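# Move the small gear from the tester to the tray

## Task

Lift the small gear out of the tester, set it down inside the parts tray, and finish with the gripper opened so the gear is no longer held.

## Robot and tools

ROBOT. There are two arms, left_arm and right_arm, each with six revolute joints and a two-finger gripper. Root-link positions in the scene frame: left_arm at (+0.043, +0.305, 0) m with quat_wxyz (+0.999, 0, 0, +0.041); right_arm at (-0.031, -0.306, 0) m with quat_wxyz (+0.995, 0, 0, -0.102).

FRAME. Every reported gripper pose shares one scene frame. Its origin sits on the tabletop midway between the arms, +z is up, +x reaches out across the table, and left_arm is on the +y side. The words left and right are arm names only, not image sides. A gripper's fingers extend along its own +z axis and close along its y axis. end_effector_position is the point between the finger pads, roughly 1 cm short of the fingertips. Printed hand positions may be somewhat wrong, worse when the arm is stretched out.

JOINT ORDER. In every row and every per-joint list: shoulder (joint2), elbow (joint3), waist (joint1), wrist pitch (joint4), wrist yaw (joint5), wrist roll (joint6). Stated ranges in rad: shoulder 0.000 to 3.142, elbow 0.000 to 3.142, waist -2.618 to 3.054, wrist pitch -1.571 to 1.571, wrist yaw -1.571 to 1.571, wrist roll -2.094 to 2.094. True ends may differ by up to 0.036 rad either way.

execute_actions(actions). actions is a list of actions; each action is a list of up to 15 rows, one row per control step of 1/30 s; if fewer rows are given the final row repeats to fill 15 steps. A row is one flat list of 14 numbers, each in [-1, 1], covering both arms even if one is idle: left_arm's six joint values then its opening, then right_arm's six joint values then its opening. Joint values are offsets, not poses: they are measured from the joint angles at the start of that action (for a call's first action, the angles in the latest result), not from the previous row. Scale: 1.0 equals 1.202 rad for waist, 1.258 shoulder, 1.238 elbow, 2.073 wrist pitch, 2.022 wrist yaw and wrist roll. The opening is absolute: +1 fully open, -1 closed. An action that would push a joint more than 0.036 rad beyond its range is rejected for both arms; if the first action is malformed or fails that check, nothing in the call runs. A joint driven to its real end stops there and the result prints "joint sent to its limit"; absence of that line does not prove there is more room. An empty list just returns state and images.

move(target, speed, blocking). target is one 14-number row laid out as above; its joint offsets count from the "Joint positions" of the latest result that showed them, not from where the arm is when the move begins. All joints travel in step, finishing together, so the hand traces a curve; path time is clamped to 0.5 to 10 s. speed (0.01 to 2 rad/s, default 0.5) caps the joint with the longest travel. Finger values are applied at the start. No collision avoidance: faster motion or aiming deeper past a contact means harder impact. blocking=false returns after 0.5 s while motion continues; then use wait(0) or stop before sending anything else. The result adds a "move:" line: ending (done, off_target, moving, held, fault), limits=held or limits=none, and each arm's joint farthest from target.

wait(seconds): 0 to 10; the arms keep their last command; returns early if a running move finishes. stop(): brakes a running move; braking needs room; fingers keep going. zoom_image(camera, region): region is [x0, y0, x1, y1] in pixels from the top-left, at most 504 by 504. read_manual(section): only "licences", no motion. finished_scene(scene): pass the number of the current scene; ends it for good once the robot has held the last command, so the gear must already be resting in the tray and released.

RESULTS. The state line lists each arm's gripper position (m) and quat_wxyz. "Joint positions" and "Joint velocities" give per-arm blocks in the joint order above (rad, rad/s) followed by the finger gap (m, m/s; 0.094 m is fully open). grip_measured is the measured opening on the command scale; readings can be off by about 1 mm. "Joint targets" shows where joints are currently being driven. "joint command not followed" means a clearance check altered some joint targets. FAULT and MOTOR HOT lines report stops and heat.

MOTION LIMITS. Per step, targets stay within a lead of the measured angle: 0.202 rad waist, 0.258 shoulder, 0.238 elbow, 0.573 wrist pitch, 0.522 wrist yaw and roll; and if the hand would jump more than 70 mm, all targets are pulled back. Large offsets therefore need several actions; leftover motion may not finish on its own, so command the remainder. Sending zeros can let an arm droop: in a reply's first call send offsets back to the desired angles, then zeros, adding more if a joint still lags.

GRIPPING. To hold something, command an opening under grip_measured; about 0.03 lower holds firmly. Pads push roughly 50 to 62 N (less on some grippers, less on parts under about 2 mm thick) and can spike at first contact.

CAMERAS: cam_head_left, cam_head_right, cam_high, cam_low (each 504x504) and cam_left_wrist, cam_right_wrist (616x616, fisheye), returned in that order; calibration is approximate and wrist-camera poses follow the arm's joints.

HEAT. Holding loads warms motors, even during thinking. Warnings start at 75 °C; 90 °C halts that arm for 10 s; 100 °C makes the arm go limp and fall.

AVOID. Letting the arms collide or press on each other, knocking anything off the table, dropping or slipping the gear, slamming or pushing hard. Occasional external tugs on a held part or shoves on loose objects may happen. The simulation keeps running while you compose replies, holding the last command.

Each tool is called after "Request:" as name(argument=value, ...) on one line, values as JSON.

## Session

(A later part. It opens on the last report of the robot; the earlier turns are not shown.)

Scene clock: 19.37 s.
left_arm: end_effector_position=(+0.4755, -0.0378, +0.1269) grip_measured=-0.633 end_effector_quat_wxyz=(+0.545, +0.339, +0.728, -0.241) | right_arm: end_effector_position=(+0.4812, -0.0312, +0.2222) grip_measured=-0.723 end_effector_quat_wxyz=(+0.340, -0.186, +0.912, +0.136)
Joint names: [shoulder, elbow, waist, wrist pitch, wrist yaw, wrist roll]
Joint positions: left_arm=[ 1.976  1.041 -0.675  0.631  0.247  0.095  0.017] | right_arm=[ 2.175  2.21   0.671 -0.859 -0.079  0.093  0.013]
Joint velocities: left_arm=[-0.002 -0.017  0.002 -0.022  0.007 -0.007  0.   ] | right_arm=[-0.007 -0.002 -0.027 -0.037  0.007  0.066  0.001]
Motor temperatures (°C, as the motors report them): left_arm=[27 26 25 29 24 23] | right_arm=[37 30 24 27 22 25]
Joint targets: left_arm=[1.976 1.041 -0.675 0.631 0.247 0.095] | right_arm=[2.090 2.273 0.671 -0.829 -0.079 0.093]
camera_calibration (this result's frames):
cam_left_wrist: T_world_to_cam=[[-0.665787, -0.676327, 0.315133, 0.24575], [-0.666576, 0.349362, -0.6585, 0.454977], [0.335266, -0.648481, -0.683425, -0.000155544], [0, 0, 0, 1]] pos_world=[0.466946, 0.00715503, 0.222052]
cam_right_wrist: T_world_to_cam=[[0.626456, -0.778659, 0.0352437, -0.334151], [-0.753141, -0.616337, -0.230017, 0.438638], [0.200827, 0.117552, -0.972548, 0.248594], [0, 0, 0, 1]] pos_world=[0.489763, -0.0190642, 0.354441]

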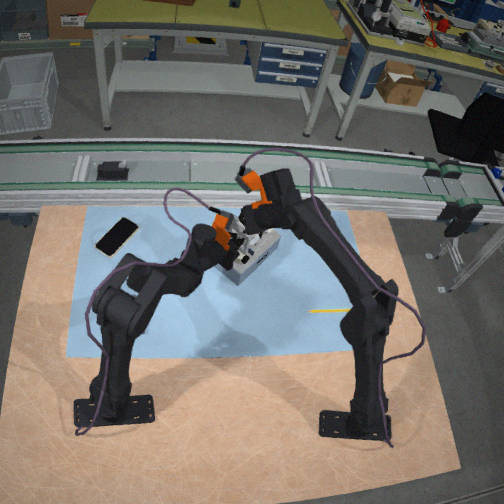

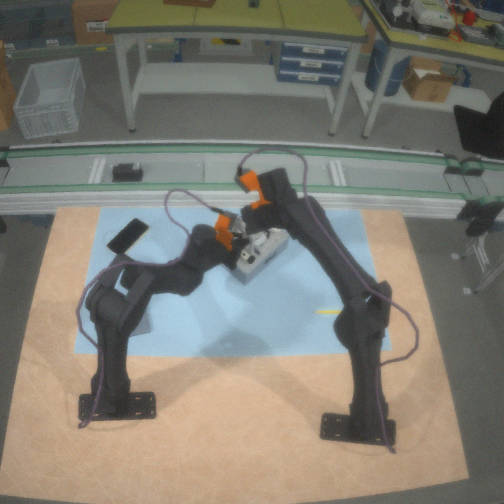

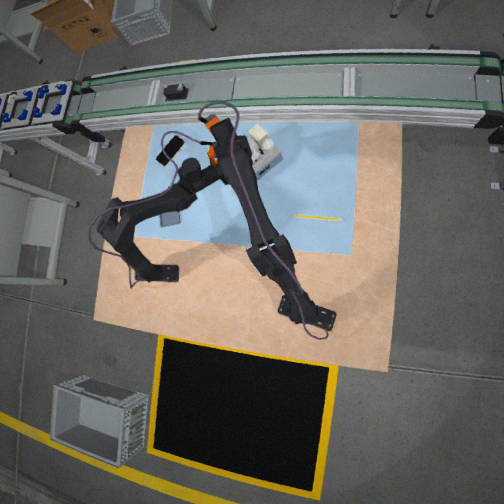

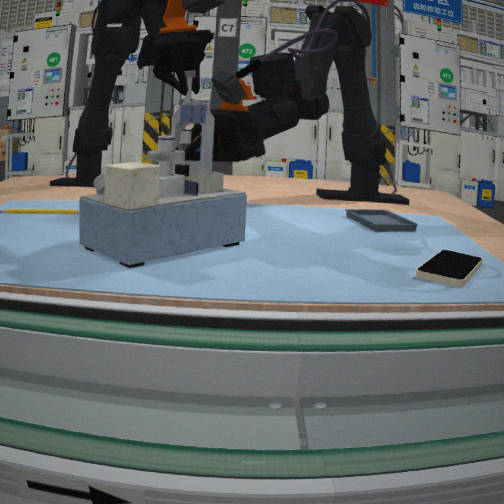

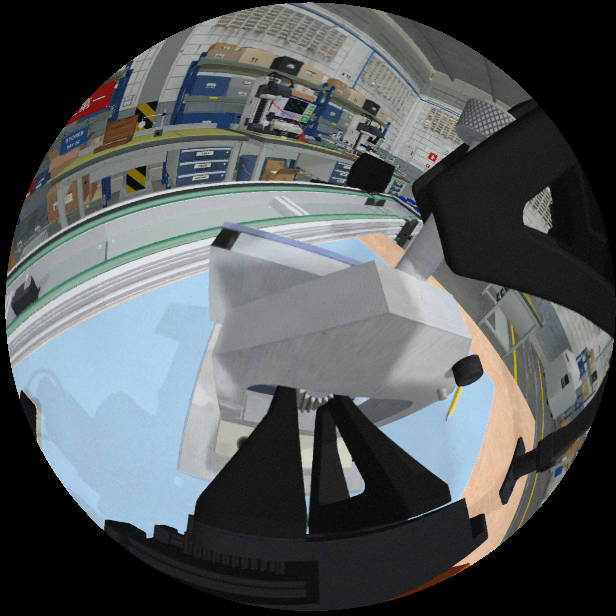

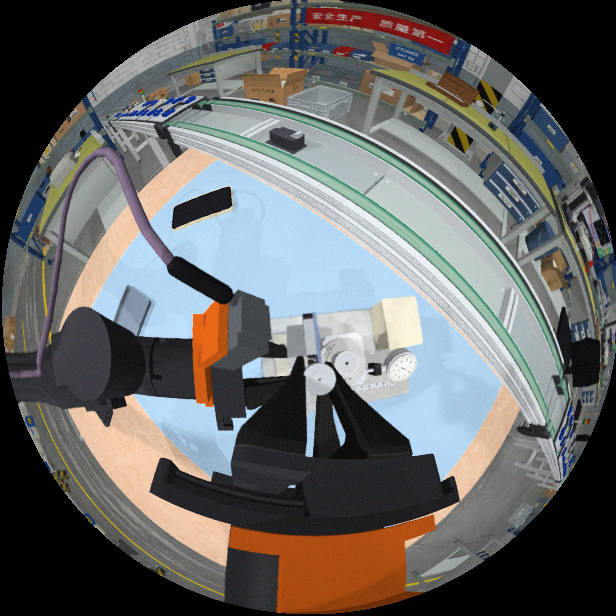

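Request:
move(target=[-0.025,0,0,0,0,0,-0.67,-0.09,0.06,0,0.02,0,0,-0.8], speed=0.12)

Request:
move(target=[-0.11,-0.16,0,0.03,0,0,-0.67,-0.09,0.06,0,0.02,0,0,-0.8], speed=0.12)

Request:
zoom_image(camera="cam_low", region=[130,60,260,190])

Scene clock: 20.70 s.
left_arm: end_effector_position=(+0.4755, -0.0378, +0.1269) grip_measured=-0.633 end_effector_quat_wxyz=(+0.545, +0.339, +0.728, -0.241) | right_arm: end_effector_position=(+0.4812, -0.0312, +0.2236) grip_measured=-0.723 end_effector_quat_wxyz=(+0.342, -0.186, +0.911, +0.136)
Joint names: [shoulder, elbow, waist, wrist pitch, wrist yaw, wrist roll]
Joint positions: left_arm=[ 1.976  1.041 -0.675  0.631  0.247  0.095  0.017] | right_arm=[ 2.173  2.209  0.671 -0.857 -0.079  0.093  0.013]
Joint velocities: left_arm=[ 0.017  0.022  0.002  0.007 -0.007 -0.051 -0.   ] | right_arm=[-0.002 -0.002  0.007 -0.037 -0.007 -0.037 -0.   ]
Motor temperatures (°C, as the motors report them): left_arm=[27 26 25 29 24 23] | right_arm=[38 30 24 27 22 25]
Joint targets: left_arm=[1.945 1.041 -0.675 0.631 0.247 0.095] | right_arm=[2.085 2.268 0.671 -0.826 -0.079 0.093]
move: off_target (left_arm, right_arm); limits=none; left_arm: farthest joint: the shoulder, 0.031 radians from its target (0.031 radians at the start); right_arm: farthest joint: the shoulder, 0.111 radians from its target (0.113 radians at the start)
camera_calibration (this result's frames):
cam_left_wrist: T_world_to_cam=[[-0.665787, -0.676327, 0.315133, 0.24575], [-0.666576, 0.349362, -0.6585, 0.454977], [0.335266, -0.648481, -0.683425, -0.000155544], [0, 0, 0, 1]] pos_world=[0.466946, 0.00715503, 0.222052]
cam_right_wrist: T_world_to_cam=[[0.626335, -0.77872, 0.0360451, -0.334326], [-0.752351, -0.61594, -0.233638, 0.439413], [0.204141, 0.119217, -0.971655, 0.248225], [0, 0, 0, 1]] pos_world=[0.48932, -0.0192868, 0.355903]

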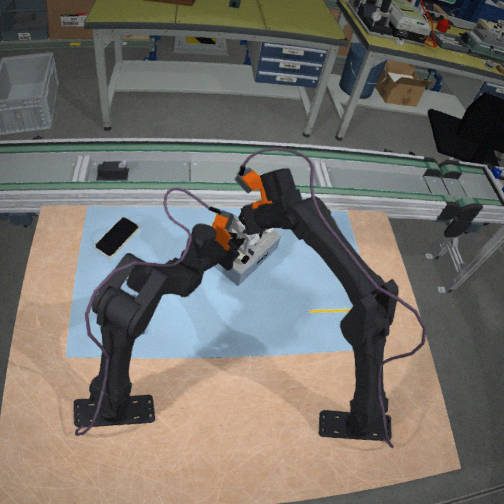

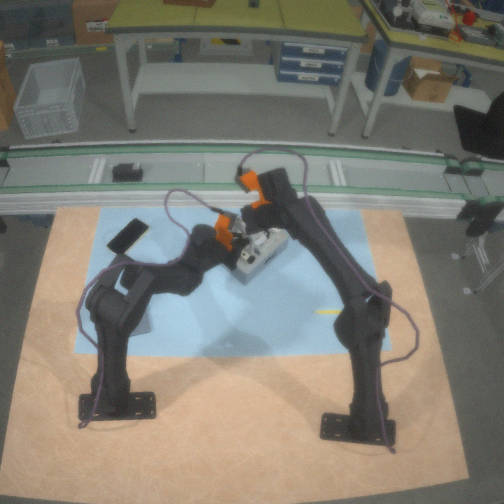

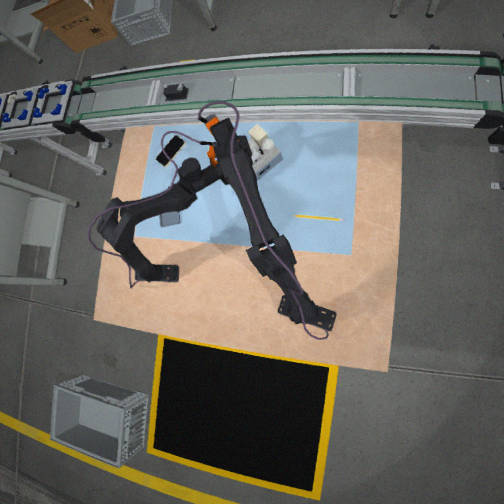

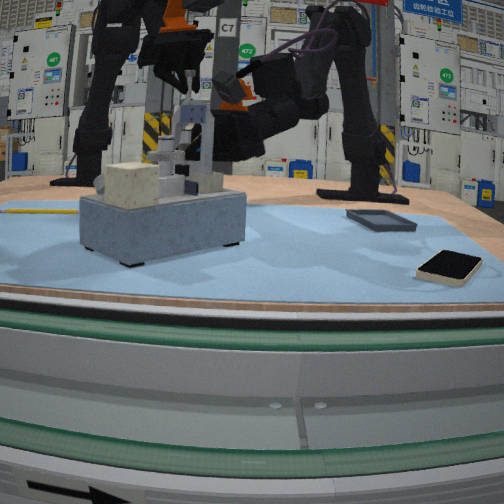

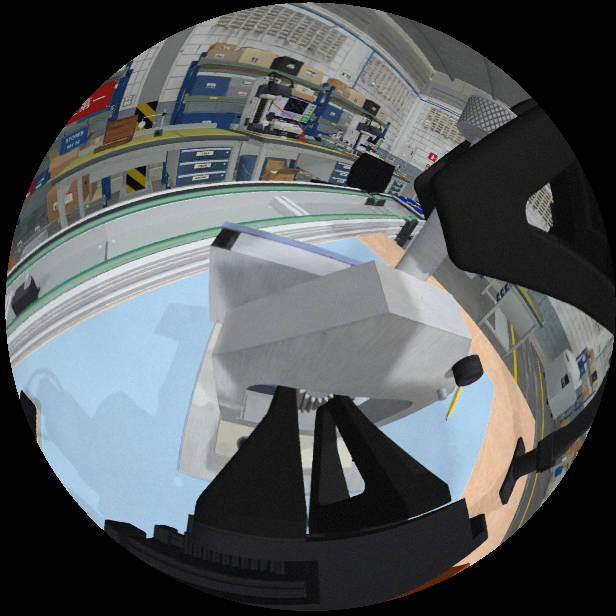

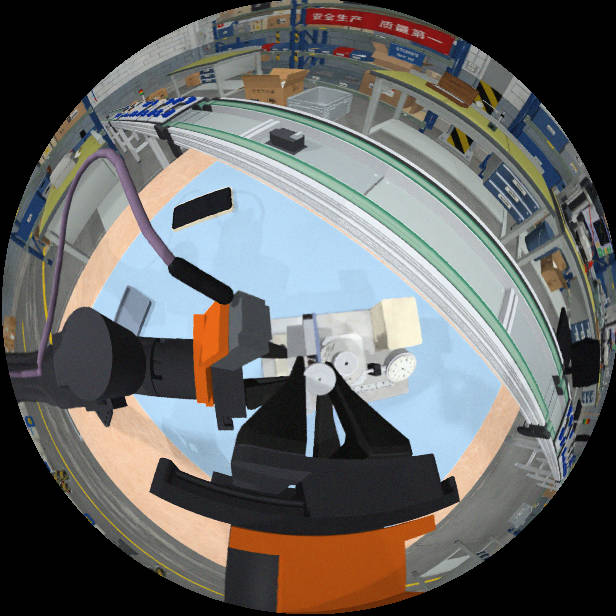

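Scene clock: 22.67 s.
left_arm: end_effector_position=(+0.4390, -0.0120, +0.1095) grip_measured=-0.633 end_effector_quat_wxyz=(+0.528, +0.339, +0.742, -0.236) | right_arm: end_effector_position=(+0.4812, -0.0313, +0.2227) grip_measured=-0.723 end_effector_quat_wxyz=(+0.341, -0.187, +0.911, +0.136)
Joint names: [shoulder, elbow, waist, wrist pitch, wrist yaw, wrist roll]
Joint positions: left_arm=[ 1.87   0.845 -0.676  0.677  0.24   0.094  0.017] | right_arm=[ 2.172  2.205  0.671 -0.855 -0.079  0.093  0.013]
Joint velocities: left_arm=[-0.017  0.007  0.012 -0.051 -0.095 -0.037  0.   ] | right_arm=[-0.017 -0.007 -0.007 -0.037  0.022  0.022  0.001]
Motor temperatures (°C, as the motors report them): left_arm=[27 26 25 29 24 23] | right_arm=[39 31 24 27 22 25]
Joint targets: left_arm=[1.838 0.843 -0.675 0.693 0.247 0.095] | right_arm=[2.085 2.265 0.671 -0.824 -0.079 0.093]
move: off_target (left_arm, right_arm); limits=none; left_arm: farthest joint: the shoulder, 0.033 radians from its target (0.138 radians at the start); right_arm: farthest joint: the shoulder, 0.112 radians from its target (0.113 radians at the start)
camera_calibration (this result's frames):
cam_left_wrist: T_world_to_cam=[[-0.650094, -0.688745, 0.320947, 0.236708], [-0.691742, 0.361652, -0.62506, 0.41778], [0.314436, -0.628361, -0.711543, 0.0294002], [0, 0, 0, 1]] pos_world=[0.433634, 0.0304141, 0.206086]
cam_right_wrist: T_world_to_cam=[[0.626583, -0.77852, 0.036064, -0.334396], [-0.752384, -0.61632, -0.232526, 0.43889], [0.203253, 0.118563, -0.971921, 0.247761], [0, 0, 0, 1]] pos_world=[0.489383, -0.019213, 0.354918]

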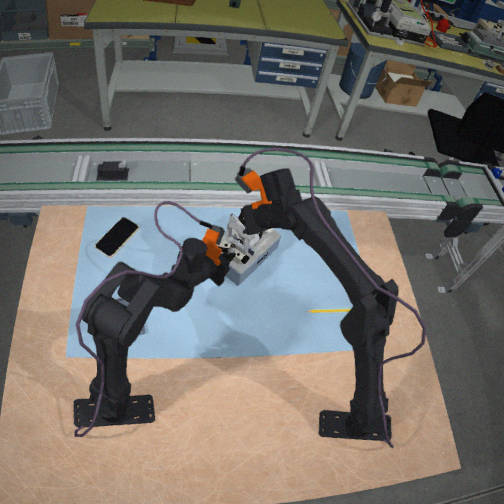

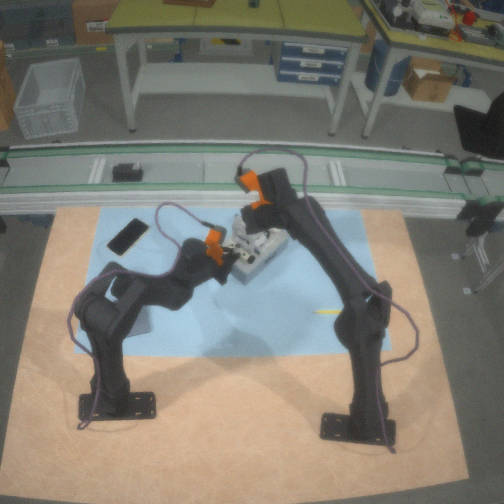

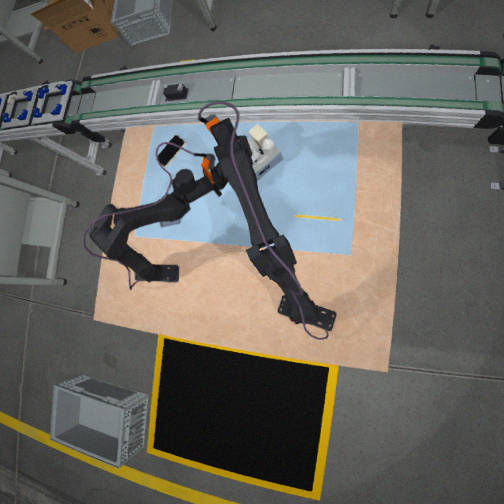

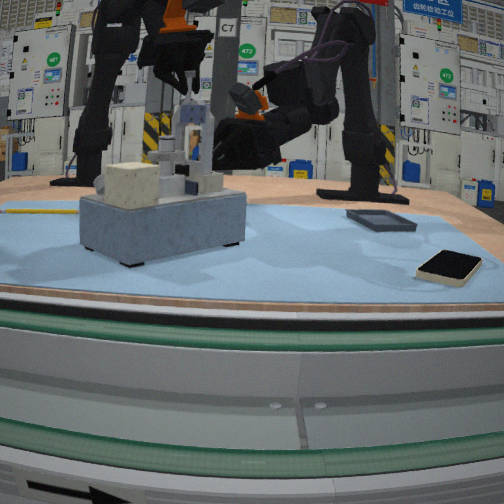

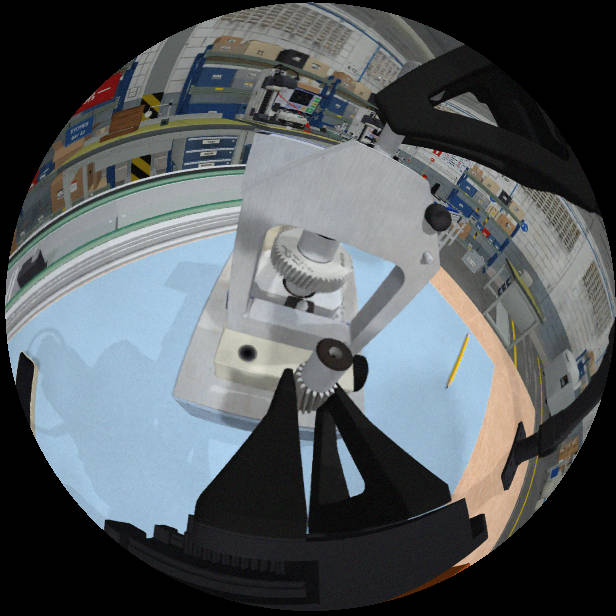

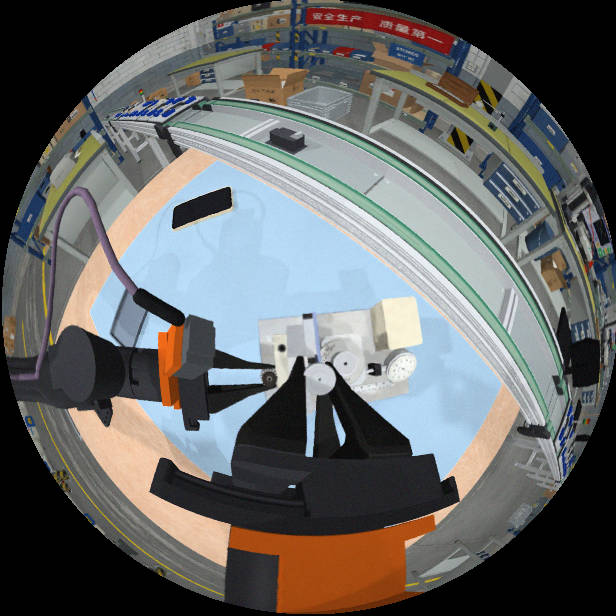

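Region (130, 60, 260, 190) of cam_low's 504x504 image, scaled by 3.877, with more detail than that image has.

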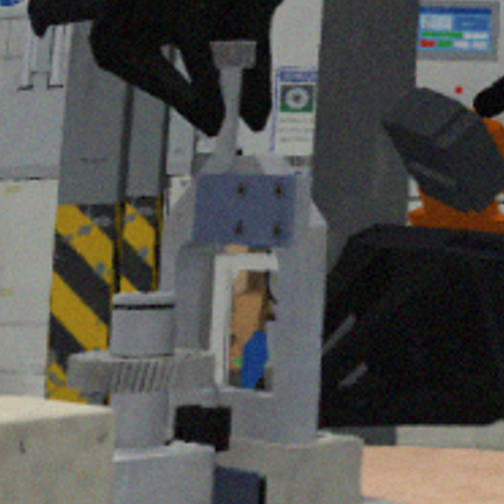

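Request:
move(target=[-0.3,-0.05,0.2,0,0,0,-0.67,0.01,0,0,0,0,0,-0.8], speed=0.5)

Request:
move(target=[-0.03,0.02,0.2,-0.64,-0.12,-0.04,-0.67,0,0,0,0,0,0,0.6], speed=0.9)

Scene clock: 24.20 s.
left_arm: end_effector_position=(+0.4696, +0.1012, +0.2464) grip_measured=-0.633 end_effector_quat_wxyz=(+0.660, +0.242, +0.689, -0.176) | right_arm: end_effector_position=(+0.4813, -0.0312, +0.2118) grip_measured=-0.723 end_effector_quat_wxyz=(+0.331, -0.187, +0.915, +0.133)
Joint names: [shoulder, elbow, waist, wrist pitch, wrist yaw, wrist roll]
Joint positions: left_arm=[ 1.514  0.783 -0.44   0.662  0.24   0.094  0.017] | right_arm=[ 2.187  2.201  0.671 -0.859 -0.079  0.093  0.013]
Joint velocities: left_arm=[-0.012  0.017 -0.007 -0.022 -0.051  0.007 -0.   ] | right_arm=[-0.012 -0.027 -0.017 -0.022 -0.066 -0.037  0.   ]
Motor temperatures (°C, as the motors report them): left_arm=[28 26 25 29 24 23] | right_arm=[39 30 24 27 22 25]
Joint targets: left_arm=[1.493 0.783 -0.435 0.678 0.240 0.094] | right_arm=[2.185 2.205 0.671 -0.854 -0.079 0.093]
move: off_target (left_arm); limits=none; left_arm: farthest joint: the shoulder, 0.022 radians from its target (0.378 radians at the start); right_arm: farthest joint: the elbow, 0.004 radians from its target (0.000 radians at the start)
camera_calibration (this result's frames):
cam_left_wrist: T_world_to_cam=[[-0.548336, -0.792708, 0.266349, 0.266814], [-0.56815, 0.119429, -0.814213, 0.496574], [0.613623, -0.597788, -0.515864, -0.00350058], [0, 0, 0, 1]] pos_world=[0.43058, 0.150108, 0.331445]
cam_right_wrist: T_world_to_cam=[[0.627293, -0.778163, 0.0310799, -0.333307], [-0.75706, -0.61867, -0.210018, 0.433902], [0.182656, 0.108213, -0.977203, 0.247914], [0, 0, 0, 1]] pos_world=[0.492288, -0.017753, 0.343748]

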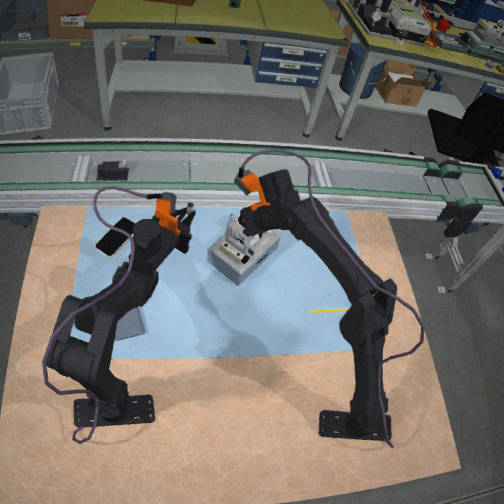

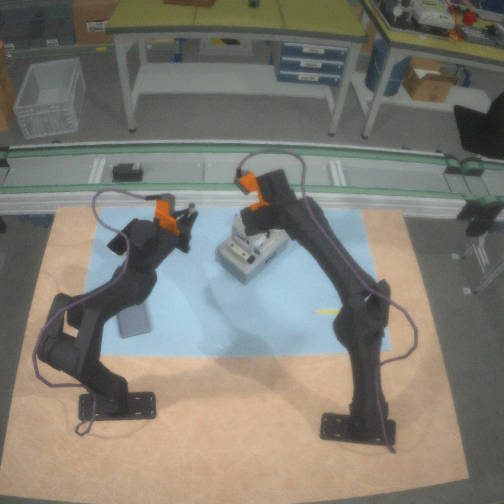

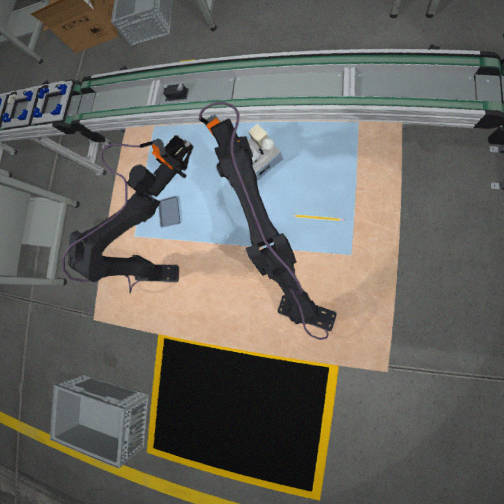

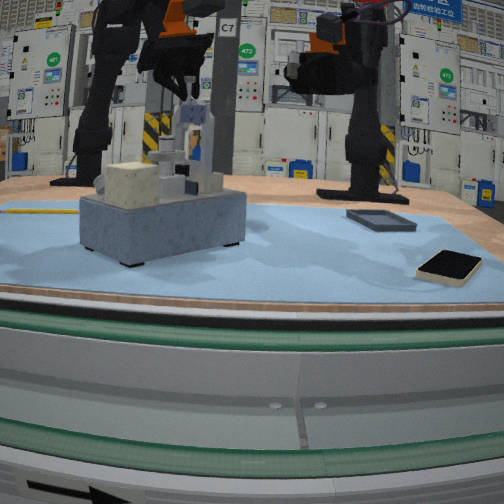

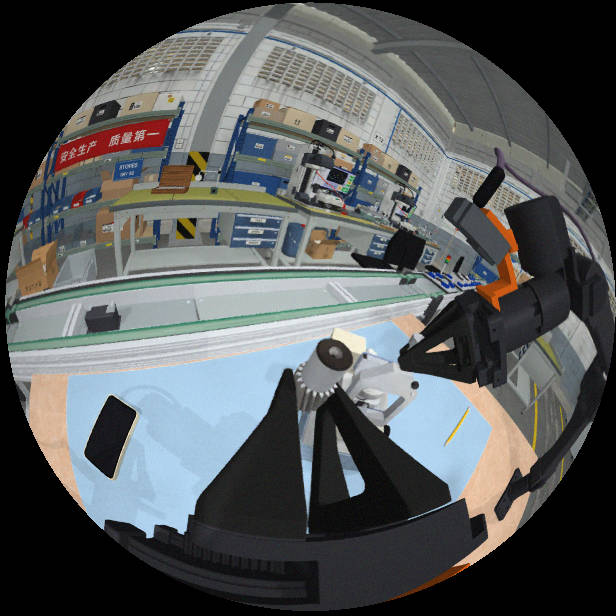

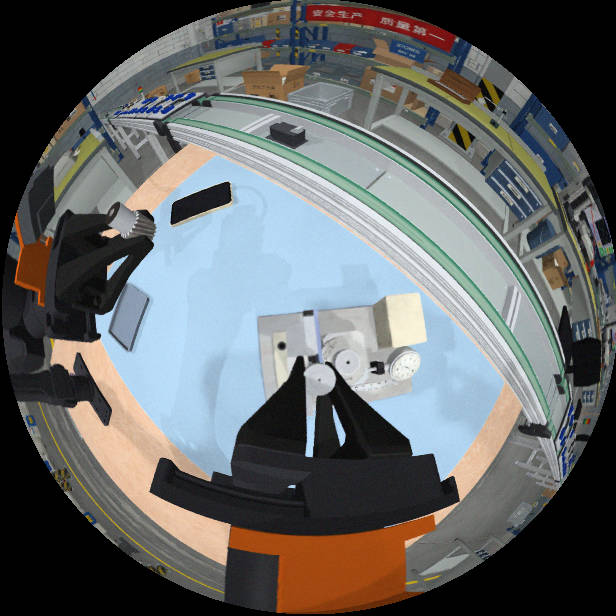

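Scene clock: 26.50 s.
left_arm: end_effector_position=(+0.3158, +0.2700, +0.0217) grip_measured=-0.633 end_effector_quat_wxyz=(+0.098, +0.074, +0.992, -0.008) | right_arm: end_effector_position=(+0.4813, -0.0312, +0.2118) grip_measured=+0.597 end_effector_quat_wxyz=(+0.331, -0.187, +0.915, +0.133)
Joint names: [shoulder, elbow, waist, wrist pitch, wrist yaw, wrist roll]
Joint positions: left_arm=[ 1.504  0.783 -0.209 -0.653  0.006  0.021  0.017] | right_arm=[ 2.187  2.201  0.671 -0.859 -0.079  0.093  0.075]
Joint velocities: left_arm=[-0.007  0.007 -0.007 -0.037 -0.037 -0.007  0.001] | right_arm=[-0.012 -0.012 -0.007 -0.007 -0.051 -0.037  0.001]
Motor temperatures (°C, as the motors report them): left_arm=[27 26 25 29 24 23] | right_arm=[39 30 24 27 22 25]
Joint targets: left_arm=[1.477 0.808 -0.200 -0.665 -0.003 0.014] | right_arm=[2.187 2.201 0.671 -0.859 -0.079 0.093]
move: off_target (left_arm); limits=none; left_arm: farthest joint: the shoulder, 0.028 radians from its target (0.038 radians at the start); right_arm: farthest joint: the waist, 0.000 radians from its target (0.000 radians at the start)
camera_calibration (this result's frames):
cam_left_wrist: T_world_to_cam=[[0.184583, -0.978525, 0.0917449, 0.198684], [-0.939328, -0.148184, 0.30936, 0.3712], [-0.289121, -0.143281, -0.946509, 0.247614], [0, 0, 0, 1]] pos_world=[0.383596, 0.284902, 0.101306]
cam_right_wrist: T_world_to_cam=[[0.627293, -0.778163, 0.0310799, -0.333307], [-0.75706, -0.61867, -0.210018, 0.433902], [0.182656, 0.108213, -0.977203, 0.247914], [0, 0, 0, 1]] pos_world=[0.492288, -0.017753, 0.343748]

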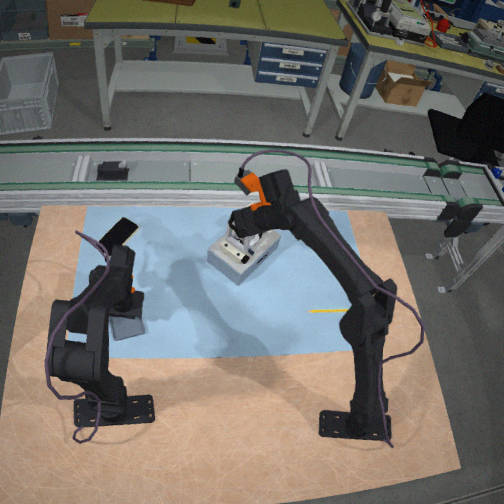

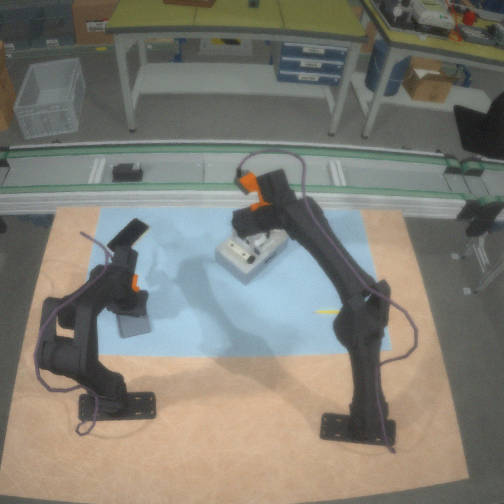

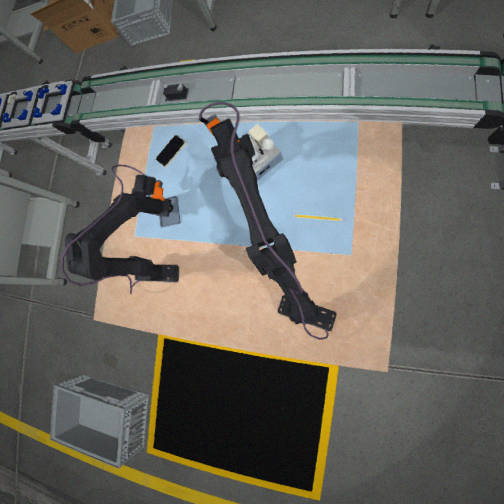

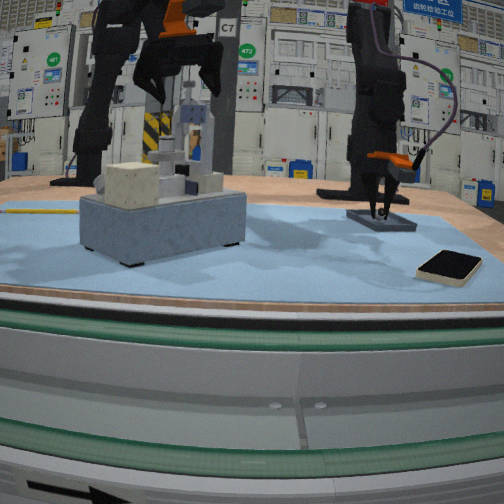

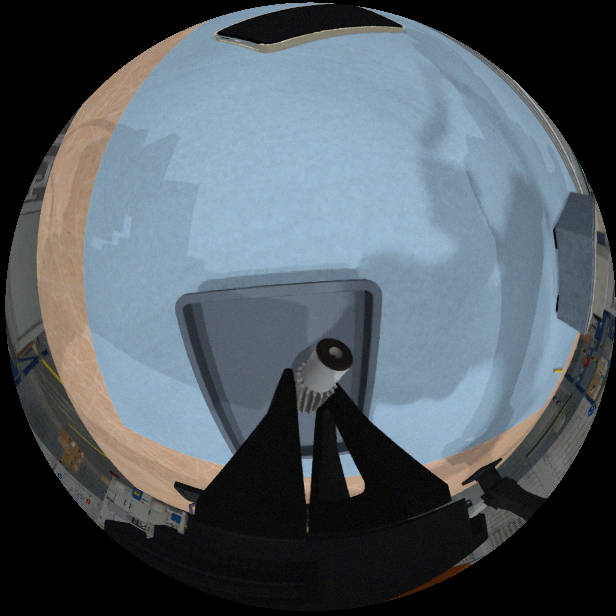

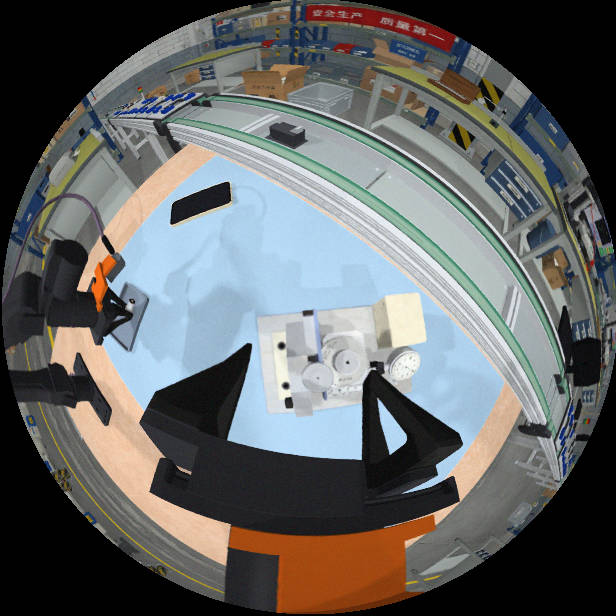

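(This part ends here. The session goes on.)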